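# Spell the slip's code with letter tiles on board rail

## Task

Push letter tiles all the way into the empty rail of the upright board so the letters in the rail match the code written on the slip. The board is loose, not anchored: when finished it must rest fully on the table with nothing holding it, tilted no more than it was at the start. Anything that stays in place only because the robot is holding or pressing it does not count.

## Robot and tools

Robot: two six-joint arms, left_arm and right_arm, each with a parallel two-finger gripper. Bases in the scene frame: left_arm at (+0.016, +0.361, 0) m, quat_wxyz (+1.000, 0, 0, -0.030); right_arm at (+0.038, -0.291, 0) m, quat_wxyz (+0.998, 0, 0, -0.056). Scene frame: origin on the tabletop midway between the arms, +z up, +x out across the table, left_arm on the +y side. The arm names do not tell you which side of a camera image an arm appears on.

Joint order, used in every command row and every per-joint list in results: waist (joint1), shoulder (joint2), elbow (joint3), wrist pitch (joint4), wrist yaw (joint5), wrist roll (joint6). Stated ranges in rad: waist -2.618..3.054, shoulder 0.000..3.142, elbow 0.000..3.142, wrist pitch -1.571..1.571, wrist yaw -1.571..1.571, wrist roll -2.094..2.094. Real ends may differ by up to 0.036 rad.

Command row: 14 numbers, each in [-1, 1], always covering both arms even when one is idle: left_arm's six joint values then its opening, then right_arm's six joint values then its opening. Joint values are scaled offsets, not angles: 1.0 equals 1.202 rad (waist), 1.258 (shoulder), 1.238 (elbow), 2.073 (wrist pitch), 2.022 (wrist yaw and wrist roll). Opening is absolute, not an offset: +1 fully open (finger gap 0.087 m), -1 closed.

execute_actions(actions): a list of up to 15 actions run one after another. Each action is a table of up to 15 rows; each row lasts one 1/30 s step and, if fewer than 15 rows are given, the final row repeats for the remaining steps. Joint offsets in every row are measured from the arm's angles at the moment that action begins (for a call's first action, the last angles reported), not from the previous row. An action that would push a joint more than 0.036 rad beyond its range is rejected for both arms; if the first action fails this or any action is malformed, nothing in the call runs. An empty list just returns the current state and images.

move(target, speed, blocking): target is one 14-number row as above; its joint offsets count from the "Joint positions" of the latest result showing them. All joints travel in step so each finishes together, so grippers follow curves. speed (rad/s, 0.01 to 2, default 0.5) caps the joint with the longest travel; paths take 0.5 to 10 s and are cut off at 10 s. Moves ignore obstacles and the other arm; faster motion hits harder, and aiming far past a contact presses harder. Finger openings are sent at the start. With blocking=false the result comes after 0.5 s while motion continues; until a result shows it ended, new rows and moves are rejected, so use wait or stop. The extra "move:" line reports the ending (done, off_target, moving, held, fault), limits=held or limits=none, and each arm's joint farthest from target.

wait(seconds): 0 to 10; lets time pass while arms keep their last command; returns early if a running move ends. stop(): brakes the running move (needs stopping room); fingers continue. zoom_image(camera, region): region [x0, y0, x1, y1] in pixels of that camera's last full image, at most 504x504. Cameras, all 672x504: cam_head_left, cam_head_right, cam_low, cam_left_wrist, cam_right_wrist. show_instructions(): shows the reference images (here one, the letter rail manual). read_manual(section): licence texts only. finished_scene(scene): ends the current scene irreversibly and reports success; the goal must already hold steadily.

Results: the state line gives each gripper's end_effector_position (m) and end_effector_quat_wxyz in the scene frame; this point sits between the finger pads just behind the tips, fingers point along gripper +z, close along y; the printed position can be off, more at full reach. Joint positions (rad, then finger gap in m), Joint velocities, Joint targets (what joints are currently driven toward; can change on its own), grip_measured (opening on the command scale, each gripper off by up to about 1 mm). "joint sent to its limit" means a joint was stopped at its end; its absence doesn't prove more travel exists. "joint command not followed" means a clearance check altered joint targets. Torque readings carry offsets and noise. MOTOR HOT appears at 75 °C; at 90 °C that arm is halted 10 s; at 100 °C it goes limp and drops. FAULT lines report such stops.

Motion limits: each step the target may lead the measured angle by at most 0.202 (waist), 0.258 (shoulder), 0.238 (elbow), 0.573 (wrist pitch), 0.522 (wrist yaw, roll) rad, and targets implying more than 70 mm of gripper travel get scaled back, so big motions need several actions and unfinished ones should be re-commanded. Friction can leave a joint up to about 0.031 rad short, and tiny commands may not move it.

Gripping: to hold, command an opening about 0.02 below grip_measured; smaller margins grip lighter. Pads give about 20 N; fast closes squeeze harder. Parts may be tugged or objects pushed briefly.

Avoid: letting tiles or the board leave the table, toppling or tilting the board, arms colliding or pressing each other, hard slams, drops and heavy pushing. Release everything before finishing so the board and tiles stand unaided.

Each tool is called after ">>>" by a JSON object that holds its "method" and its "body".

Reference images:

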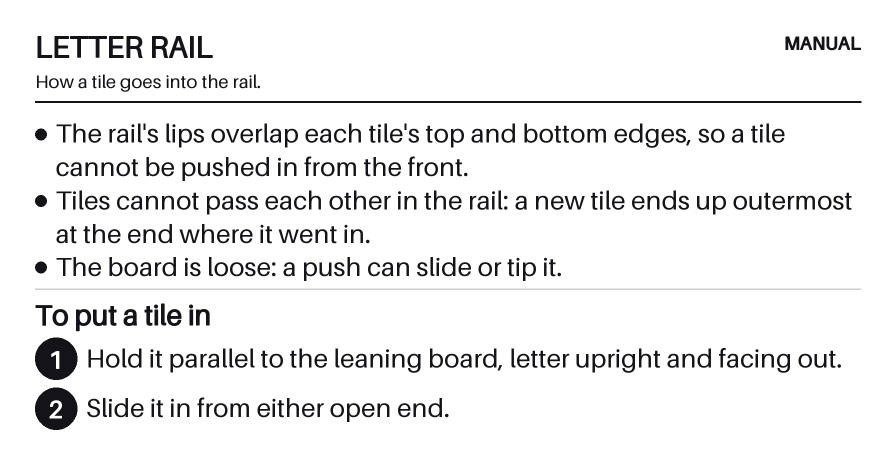

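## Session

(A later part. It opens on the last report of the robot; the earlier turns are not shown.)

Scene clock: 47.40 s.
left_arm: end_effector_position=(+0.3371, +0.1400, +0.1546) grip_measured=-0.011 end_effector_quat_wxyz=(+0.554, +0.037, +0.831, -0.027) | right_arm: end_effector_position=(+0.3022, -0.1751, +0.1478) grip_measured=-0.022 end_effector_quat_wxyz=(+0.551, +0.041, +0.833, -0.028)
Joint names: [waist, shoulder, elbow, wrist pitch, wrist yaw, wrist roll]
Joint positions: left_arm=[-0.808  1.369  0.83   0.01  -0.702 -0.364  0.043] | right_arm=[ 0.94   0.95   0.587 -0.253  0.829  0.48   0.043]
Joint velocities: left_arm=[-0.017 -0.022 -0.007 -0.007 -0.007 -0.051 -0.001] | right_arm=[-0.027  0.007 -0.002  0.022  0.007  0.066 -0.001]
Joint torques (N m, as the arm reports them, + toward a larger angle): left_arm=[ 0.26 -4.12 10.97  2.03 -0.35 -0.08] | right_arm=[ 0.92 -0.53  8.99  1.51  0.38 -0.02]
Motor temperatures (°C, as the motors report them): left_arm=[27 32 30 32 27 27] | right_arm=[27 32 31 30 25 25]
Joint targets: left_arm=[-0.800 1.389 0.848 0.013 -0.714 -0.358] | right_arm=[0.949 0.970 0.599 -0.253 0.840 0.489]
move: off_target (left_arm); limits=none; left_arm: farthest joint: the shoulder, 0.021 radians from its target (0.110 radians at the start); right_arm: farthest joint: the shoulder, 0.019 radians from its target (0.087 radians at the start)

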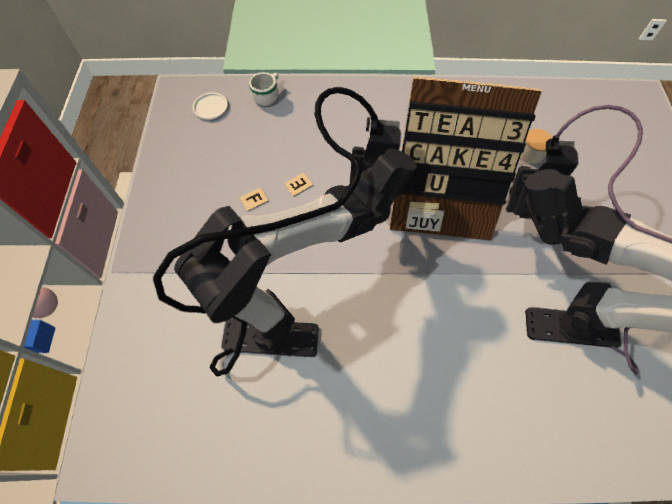

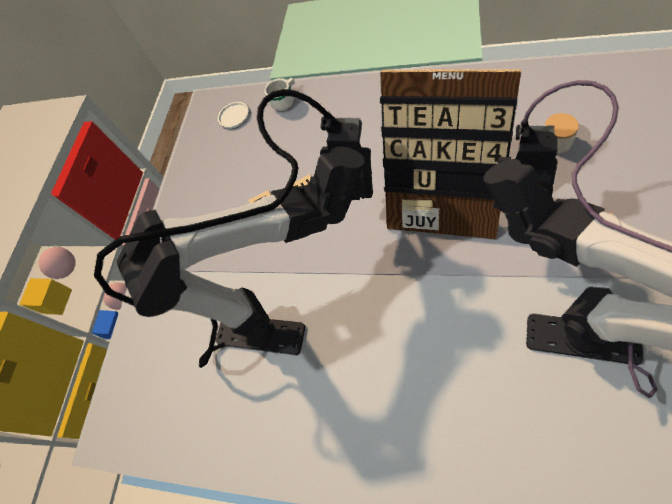

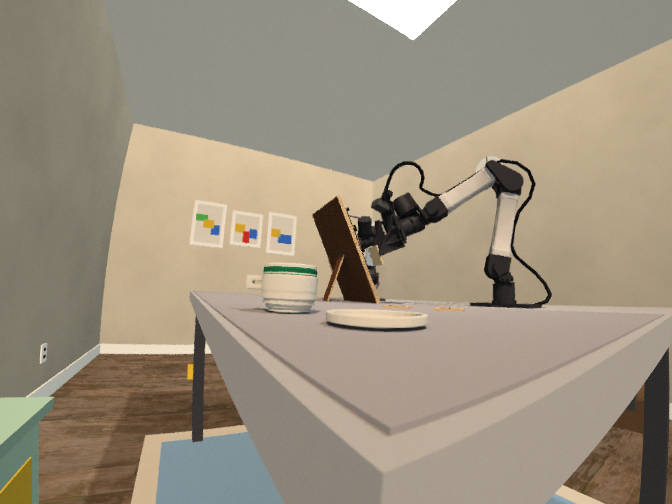

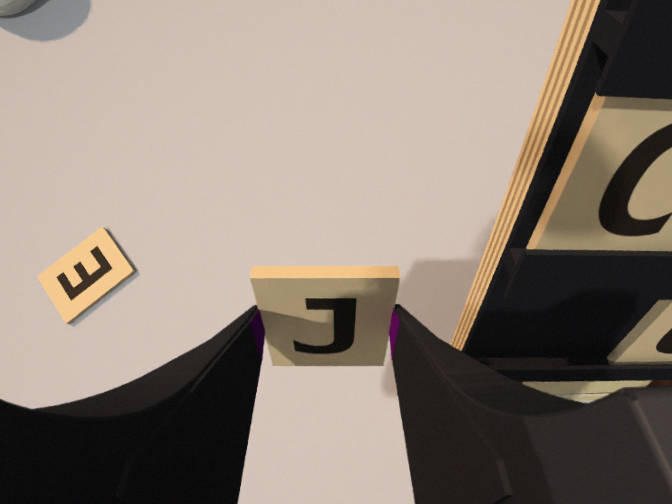

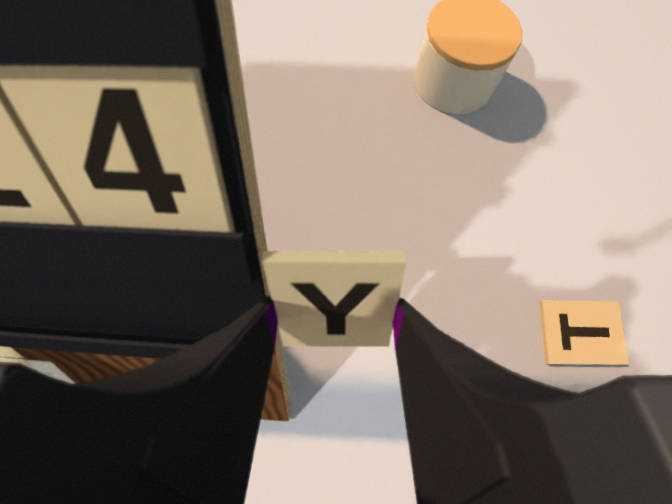

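>>> {"method": "move", "body": {"target": [-0.057,0.065,0.055,-0.016,-0.026,-0.02,-0.12,0.047,0.069,0.039,0,0.024,0.036,-0.12], "speed": 0.12}}

Scene clock: 48.83 s.
left_arm: end_effector_position=(+0.3323, +0.1178, +0.1517) grip_measured=-0.011 end_effector_quat_wxyz=(+0.551, +0.043, +0.833, -0.028) | right_arm: end_effector_position=(+0.3025, -0.1694, +0.1478) grip_measured=-0.022 end_effector_quat_wxyz=(+0.553, +0.048, +0.831, -0.048)
Joint names: [waist, shoulder, elbow, wrist pitch, wrist yaw, wrist roll]
Joint positions: left_arm=[-0.867  1.43   0.879 -0.007 -0.742 -0.399  0.043] | right_arm=[ 0.984  1.012  0.622 -0.279  0.902  0.526  0.043]
Joint velocities: left_arm=[ 0.012 -0.007  0.007 -0.11   0.007 -0.007  0.001] | right_arm=[ 0.002 -0.012  0.007 -0.022  0.037  0.037 -0.001]
Joint torques (N m, as the arm reports them, + toward a larger angle): left_arm=[-1.03 -4.68 10.99  1.81 -0.35 -0.2 ] | right_arm=[ 1.03 -0.13  8.65  1.65  0.1   0.16]
Motor temperatures (°C, as the motors report them): left_arm=[27 32 31 32 27 27] | right_arm=[27 32 32 30 25 25]
Joint targets: left_arm=[-0.877 1.450 0.898 -0.023 -0.754 -0.405] | right_arm=[0.996 1.037 0.636 -0.253 0.878 0.552]
move: off_target (right_arm); limits=none; left_arm: farthest joint: the shoulder, 0.020 radians from its target (0.082 radians at the start); right_arm: farthest joint: the wrist pitch, 0.026 radians from its target (0.000 radians at the start)

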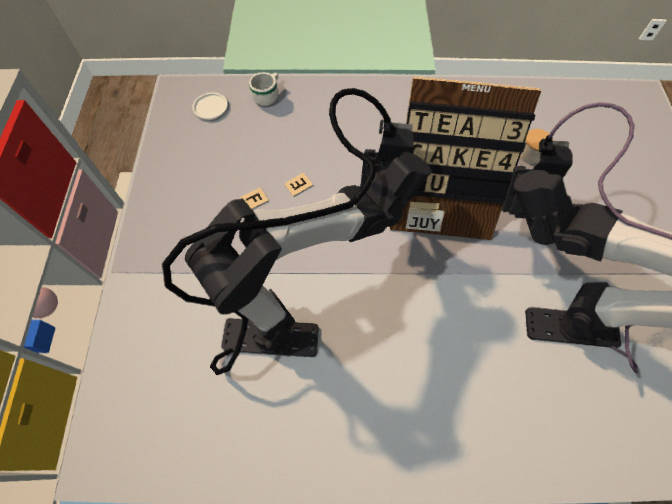

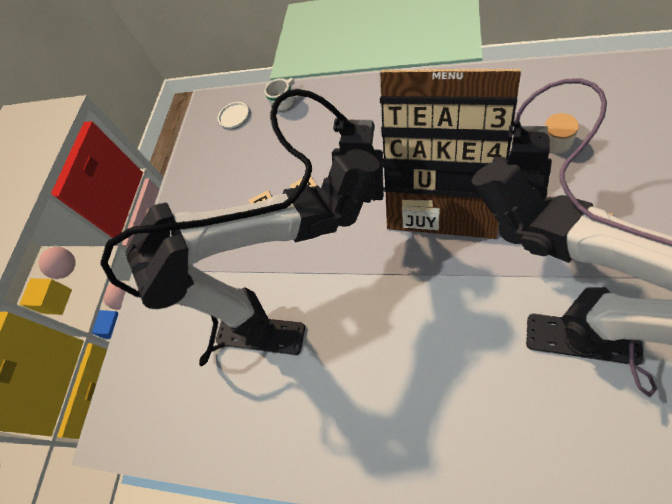

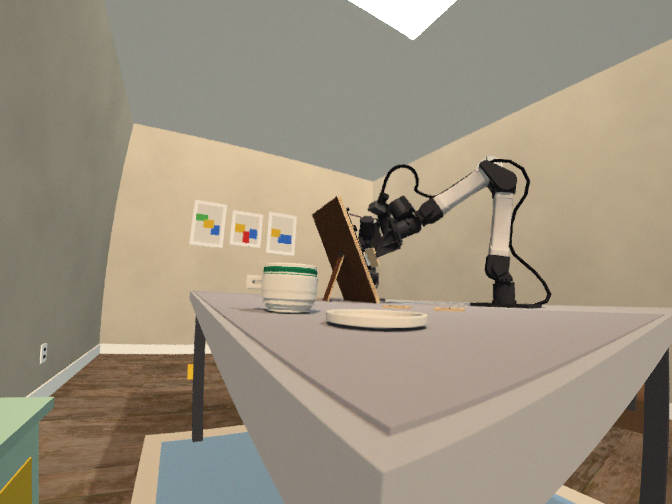

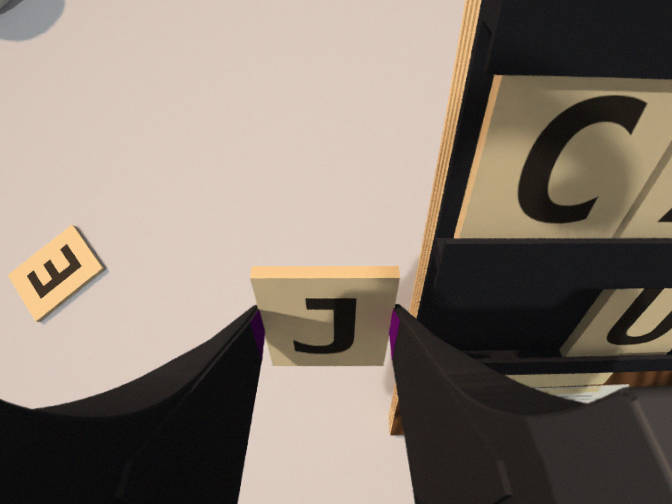

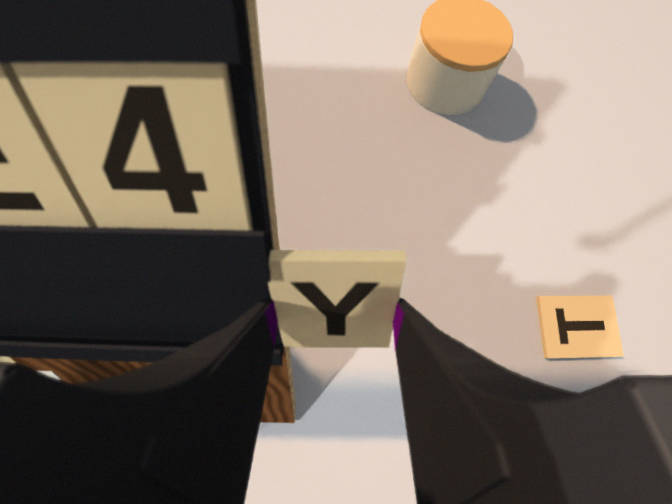

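>>> {"method": "move", "body": {"target": [-0.042,0.06,0.057,-0.015,-0.024,-0.018,-0.12,0.005,0.01,-0.025,0.004,-0.004,0.006,-0.12], "speed": 0.1}}

Scene clock: 50.10 s.
left_arm: end_effector_position=(+0.3310, +0.1001, +0.1516) grip_measured=-0.011 end_effector_quat_wxyz=(+0.552, +0.041, +0.832, -0.028) | right_arm: end_effector_position=(+0.3024, -0.1702, +0.1471) grip_measured=-0.022 end_effector_quat_wxyz=(+0.553, +0.048, +0.830, -0.049)
Joint names: [waist, shoulder, elbow, wrist pitch, wrist yaw, wrist roll]
Joint positions: left_arm=[-0.907  1.486  0.931 -0.021 -0.778 -0.429  0.043] | right_arm=[ 0.984  1.012  0.619 -0.277  0.905  0.526  0.043]
Joint velocities: left_arm=[-0.007  0.007  0.012  0.007 -0.037 -0.007 -0.   ] | right_arm=[-0.002  0.017  0.002 -0.037 -0.066  0.022 -0.   ]
Joint torques (N m, as the arm reports them, + toward a larger angle): left_arm=[-1.1  -5.24 10.9   1.76 -0.37 -0.21] | right_arm=[ 0.52 -1.29  5.87  1.44  0.24  0.03]
Motor temperatures (°C, as the motors report them): left_arm=[27 32 31 32 27 27] | right_arm=[27 32 32 30 25 25]
Joint targets: left_arm=[-0.917 1.506 0.950 -0.038 -0.791 -0.435] | right_arm=[0.990 1.024 0.591 -0.270 0.894 0.538]
move: off_target (right_arm); limits=none; left_arm: farthest joint: the shoulder, 0.019 radians from its target (0.075 radians at the start); right_arm: farthest joint: the elbow, 0.028 radians from its target (0.031 radians at the start)

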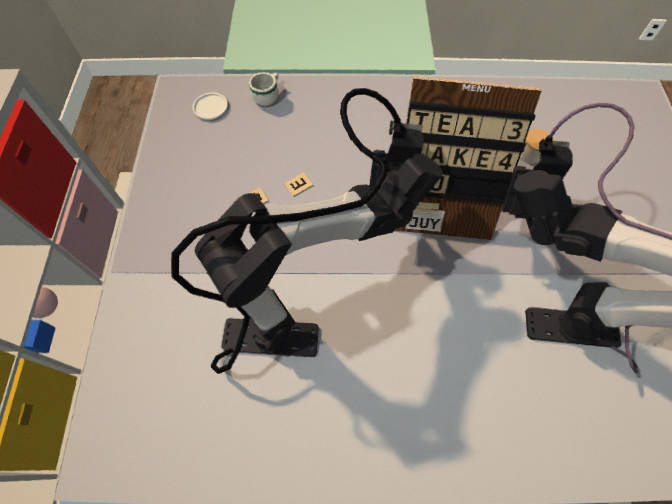

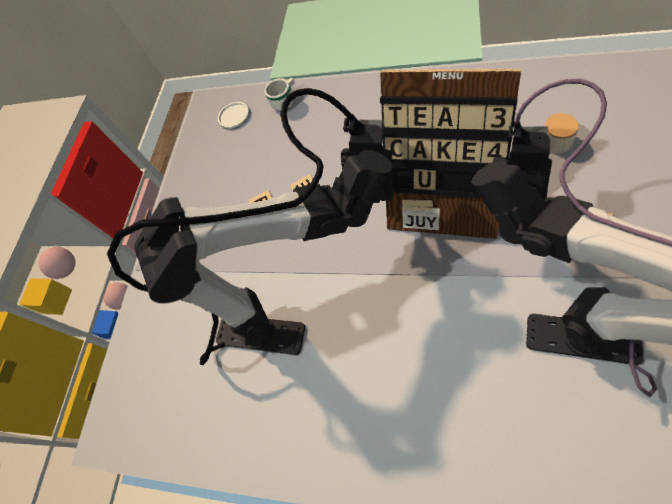

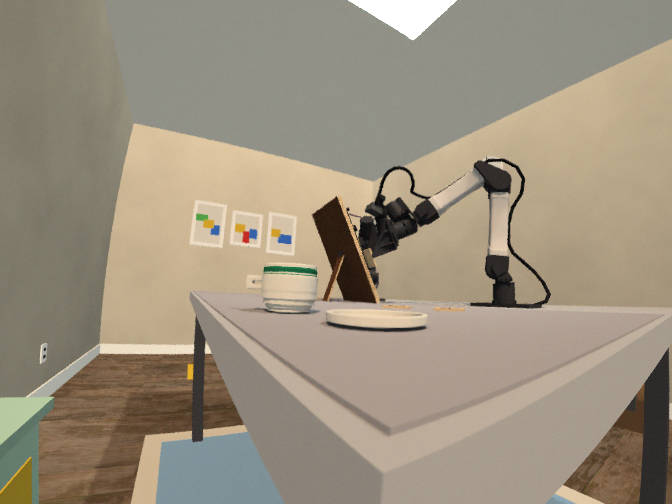

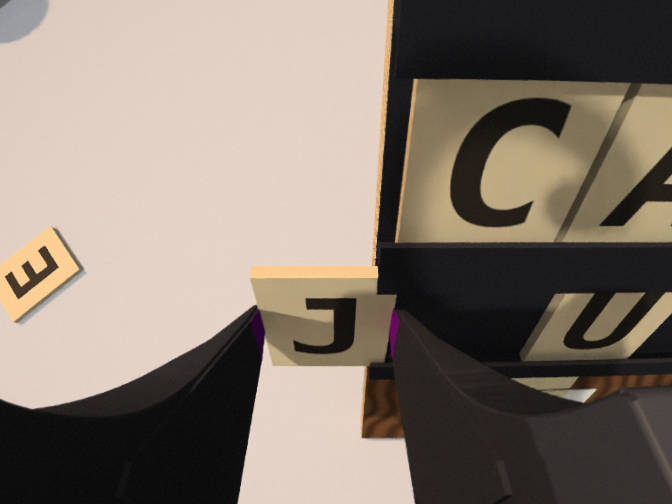

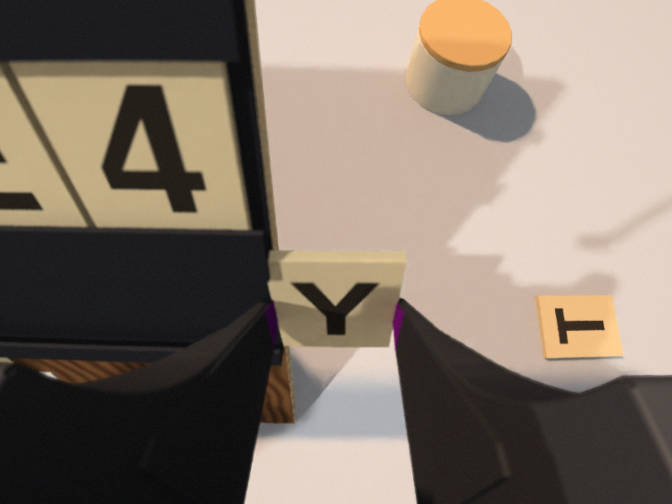

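>>> {"method": "move", "body": {"target": [-0.087,0.148,0.162,-0.045,-0.044,-0.044,-0.12,0.023,0,-0.018,0,0.01,0.012,-0.12], "speed": 0.2}}

Scene clock: 51.77 s.
left_arm: end_effector_position=(+0.3265, +0.0476, +0.1509) grip_measured=-0.011 end_effector_quat_wxyz=(+0.550, +0.042, +0.833, -0.029) | right_arm: end_effector_position=(+0.3011, -0.1681, +0.1485) grip_measured=-0.022 end_effector_quat_wxyz=(+0.557, +0.051, +0.828, -0.048)
Joint names: [waist, shoulder, elbow, wrist pitch, wrist yaw, wrist roll]
Joint positions: left_arm=[-1.003  1.652  1.113 -0.101 -0.852 -0.513  0.043] | right_arm=[ 1.     1.012  0.619 -0.277  0.923  0.54   0.043]
Joint velocities: left_arm=[ 0.007 -0.002  0.017 -0.022  0.022  0.037 -0.001] | right_arm=[ 0.002 -0.002 -0.012  0.007 -0.022  0.095 -0.001]
Joint torques (N m, as the arm reports them, + toward a larger angle): left_arm=[-0.96 -6.74 10.88  1.71 -0.45 -0.19] | right_arm=[ 1.2  -2.64  6.26  1.45  0.33  0.05]
Motor temperatures (°C, as the motors report them): left_arm=[27 32 31 32 27 27] | right_arm=[27 31 32 30 25 25]
Joint targets: left_arm=[-1.011 1.673 1.132 -0.114 -0.867 -0.519] | right_arm=[1.012 1.012 0.596 -0.277 0.926 0.551]
move: off_target (right_arm); limits=none; left_arm: farthest joint: the shoulder, 0.020 radians from its target (0.186 radians at the start); right_arm: farthest joint: the elbow, 0.022 radians from its target (0.022 radians at the start)

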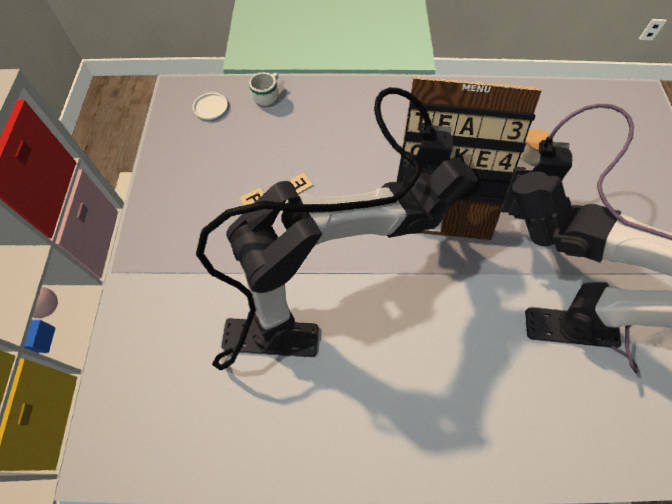

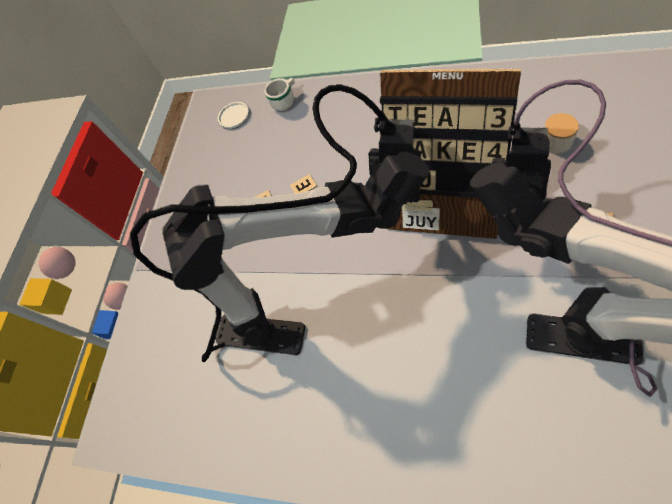

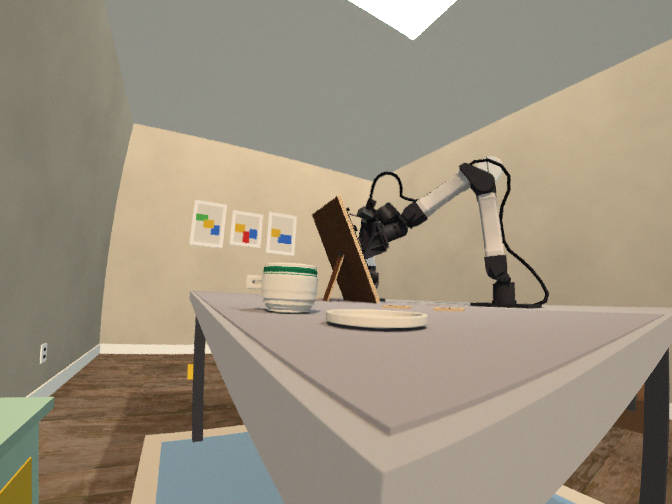

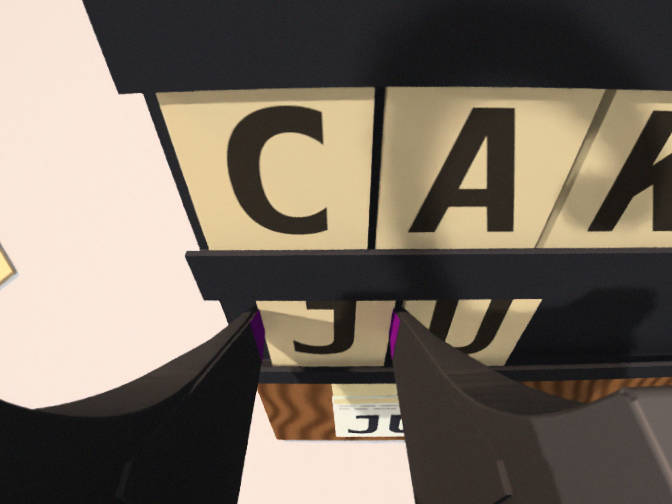

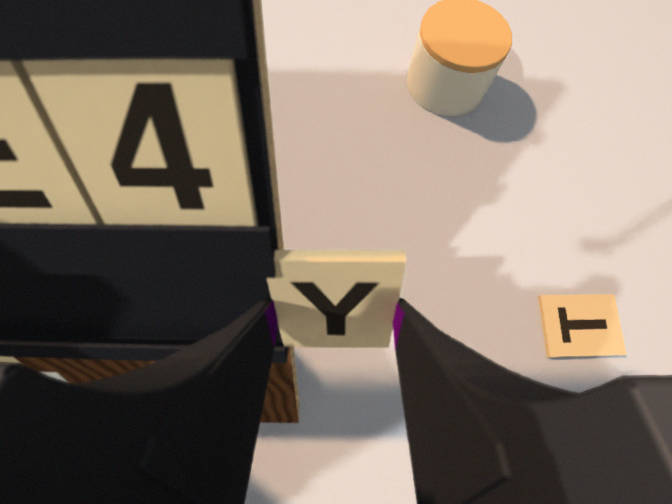

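>>> {"method": "execute_actions", "body": {"actions": [[[0,0,0,0,0,0,0.15,0.015,0.022,0.012,0,0,0.008,-0.12],[0,0,0,0,0,0,0.15,0.018,0.027,0.015,0,0,0.01,-0.12],[0,0,0,0,0,0,0.15,0.021,0.032,0.018,0,0.005,0.012,-0.12],[0,0,0,0,0,0,0.15,0.024,0.038,0.021,0,0.007,0.014,-0.12],[0,0,0,0,0,0,0.15,0.027,0.043,0.024,0,0.009,0.016,-0.12]]]}}

>>> {"method": "move", "body": {"target": [-0.075,-0.055,0,-0.03,-0.035,-0.03,0.15,0.043,0.069,0.039,0,0.018,0.025,-0.12], "speed": 0.15}}

Scene clock: 52.40 s.
left_arm: end_effector_position=(+0.3265, +0.0476, +0.1510) grip_measured=+0.150 end_effector_quat_wxyz=(+0.550, +0.042, +0.833, -0.029) | right_arm: end_effector_position=(+0.3016, -0.1598, +0.1466) grip_measured=-0.022 end_effector_quat_wxyz=(+0.555, +0.048, +0.829, -0.046)
Joint names: [waist, shoulder, elbow, wrist pitch, wrist yaw, wrist roll]
Joint positions: left_arm=[-1.003  1.652  1.113 -0.101 -0.853 -0.513  0.05 ] | right_arm=[ 1.021  1.048  0.635 -0.277  0.932  0.56   0.043]
Joint velocities: left_arm=[ 0.012 -0.022  0.007 -0.066 -0.051 -0.007 -0.   ] | right_arm=[-0.002  0.007 -0.007  0.037 -0.007 -0.007 -0.   ]
Joint torques (N m, as the arm reports them, + toward a larger angle): left_arm=[-0.33 -8.45  9.04  1.86 -0.29 -0.15] | right_arm=[ 1.03 -1.44  8.76  1.35  0.45  0.04]
Motor temperatures (°C, as the motors report them): left_arm=[27 32 31 32 27 27] | right_arm=[27 31 32 30 25 25]
Joint targets: left_arm=[-1.003 1.652 1.113 -0.100 -0.853 -0.513] | right_arm=[1.033 1.066 0.648 -0.277 0.941 0.572]

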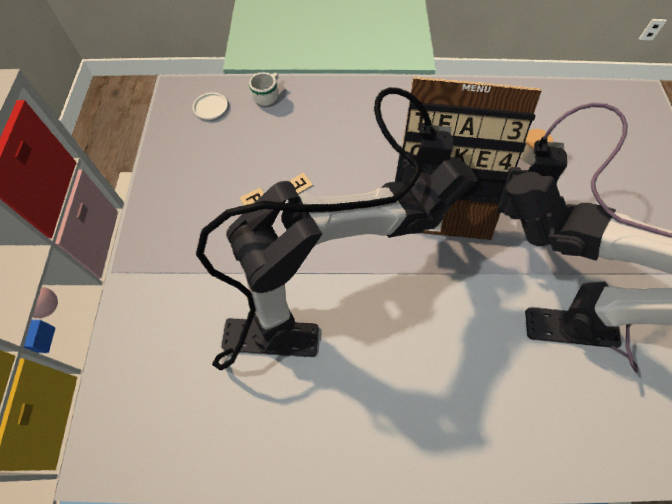

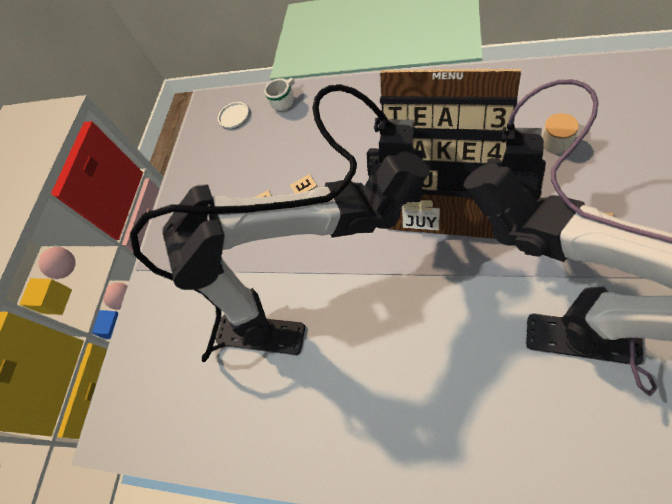

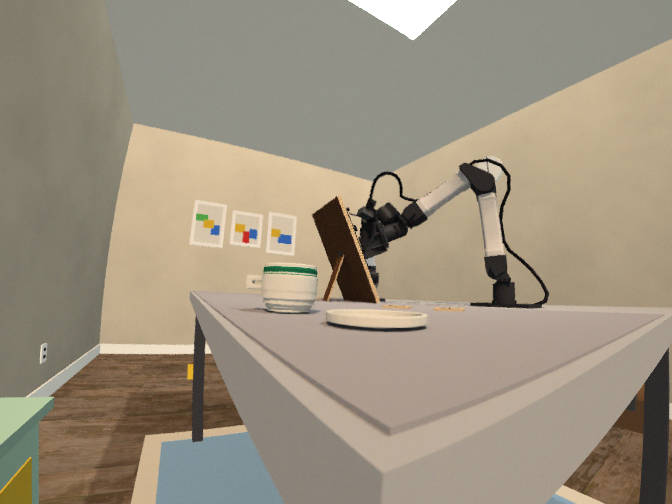

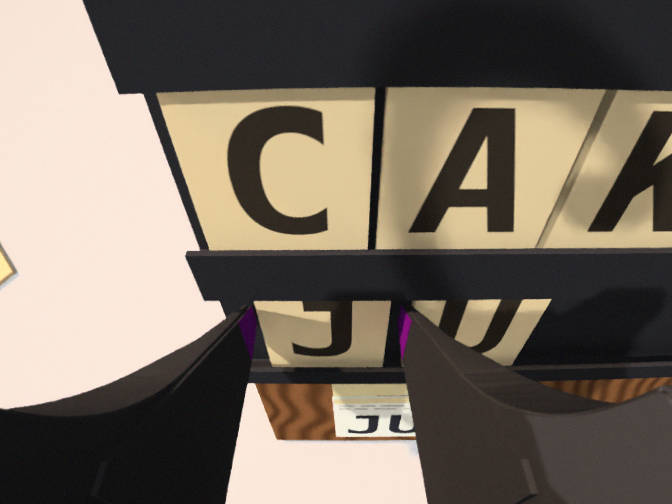

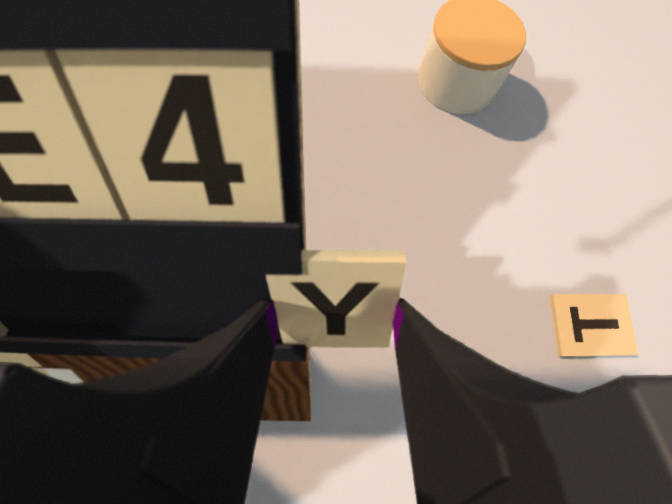

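Scene clock: 53.53 s.
left_arm: end_effector_position=(+0.3001, +0.0382, +0.1718) grip_measured=+0.150 end_effector_quat_wxyz=(+0.564, +0.036, +0.824, -0.051) | right_arm: end_effector_position=(+0.3033, -0.1455, +0.1463) grip_measured=-0.022 end_effector_quat_wxyz=(+0.557, +0.048, +0.828, -0.048)
Joint names: [waist, shoulder, elbow, wrist pitch, wrist yaw, wrist roll]
Joint positions: left_arm=[-1.085  1.594  1.113 -0.146 -0.912 -0.568  0.05 ] | right_arm=[ 1.061  1.114  0.671 -0.277  0.968  0.599  0.043]
Joint velocities: left_arm=[ 0.017 -0.007  0.007  0.022 -0.007  0.022  0.001] | right_arm=[-0.007  0.002 -0.007  0.037 -0.051  0.007  0.001]
Joint torques (N m, as the arm reports them, + toward a larger angle): left_arm=[-0.95 -8.88  9.12  1.66 -0.41 -0.2 ] | right_arm=[ 1.23 -1.7   8.66  1.32  0.37 -0.01]
Motor temperatures (°C, as the motors report them): left_arm=[27 32 31 32 27 27] | right_arm=[27 31 32 30 25 25]
Joint targets: left_arm=[-1.093 1.583 1.113 -0.163 -0.923 -0.574] | right_arm=[1.073 1.135 0.683 -0.277 0.969 0.611]
move: done; limits=none; left_arm: farthest joint: the wrist pitch, 0.017 radians from its target (0.063 radians at the start); right_arm: farthest joint: the shoulder, 0.020 radians from its target (0.087 radians at the start)

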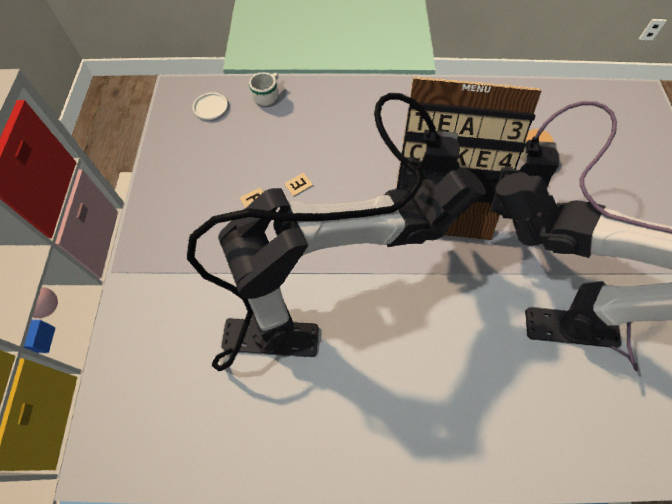

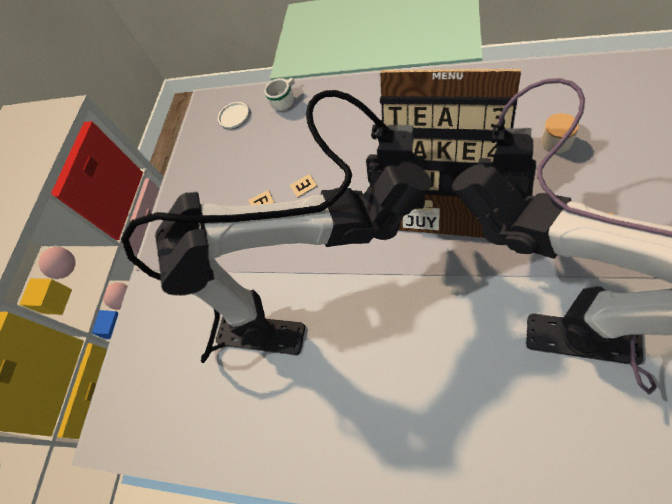

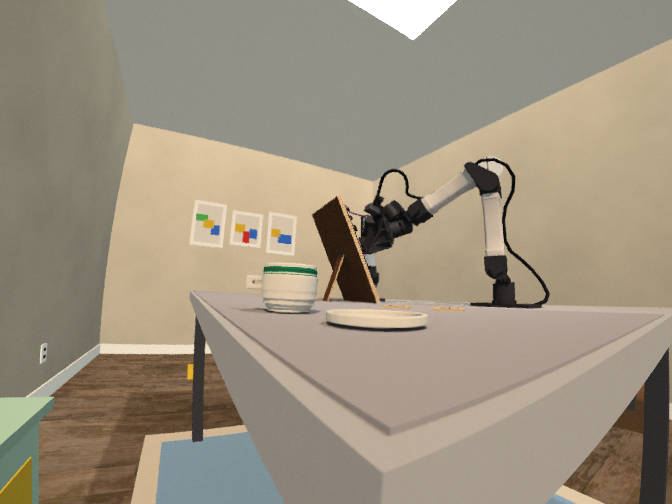

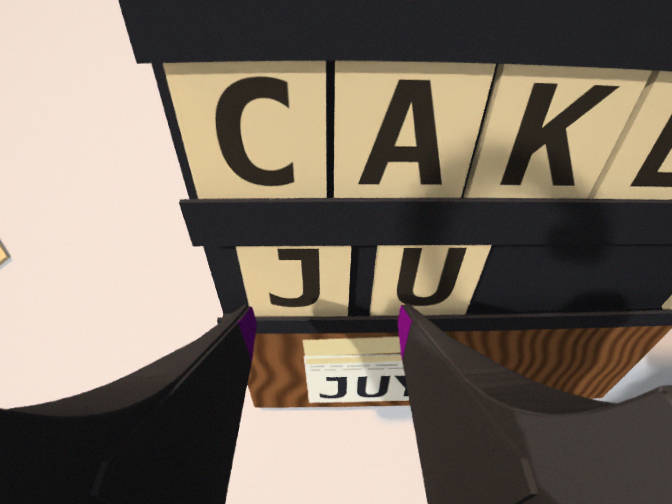

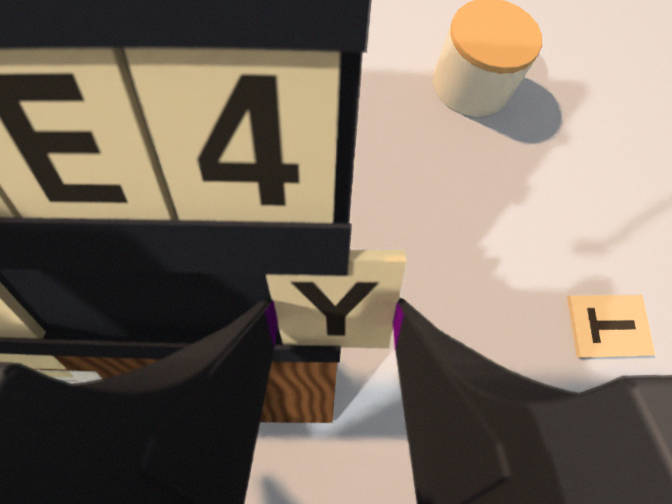

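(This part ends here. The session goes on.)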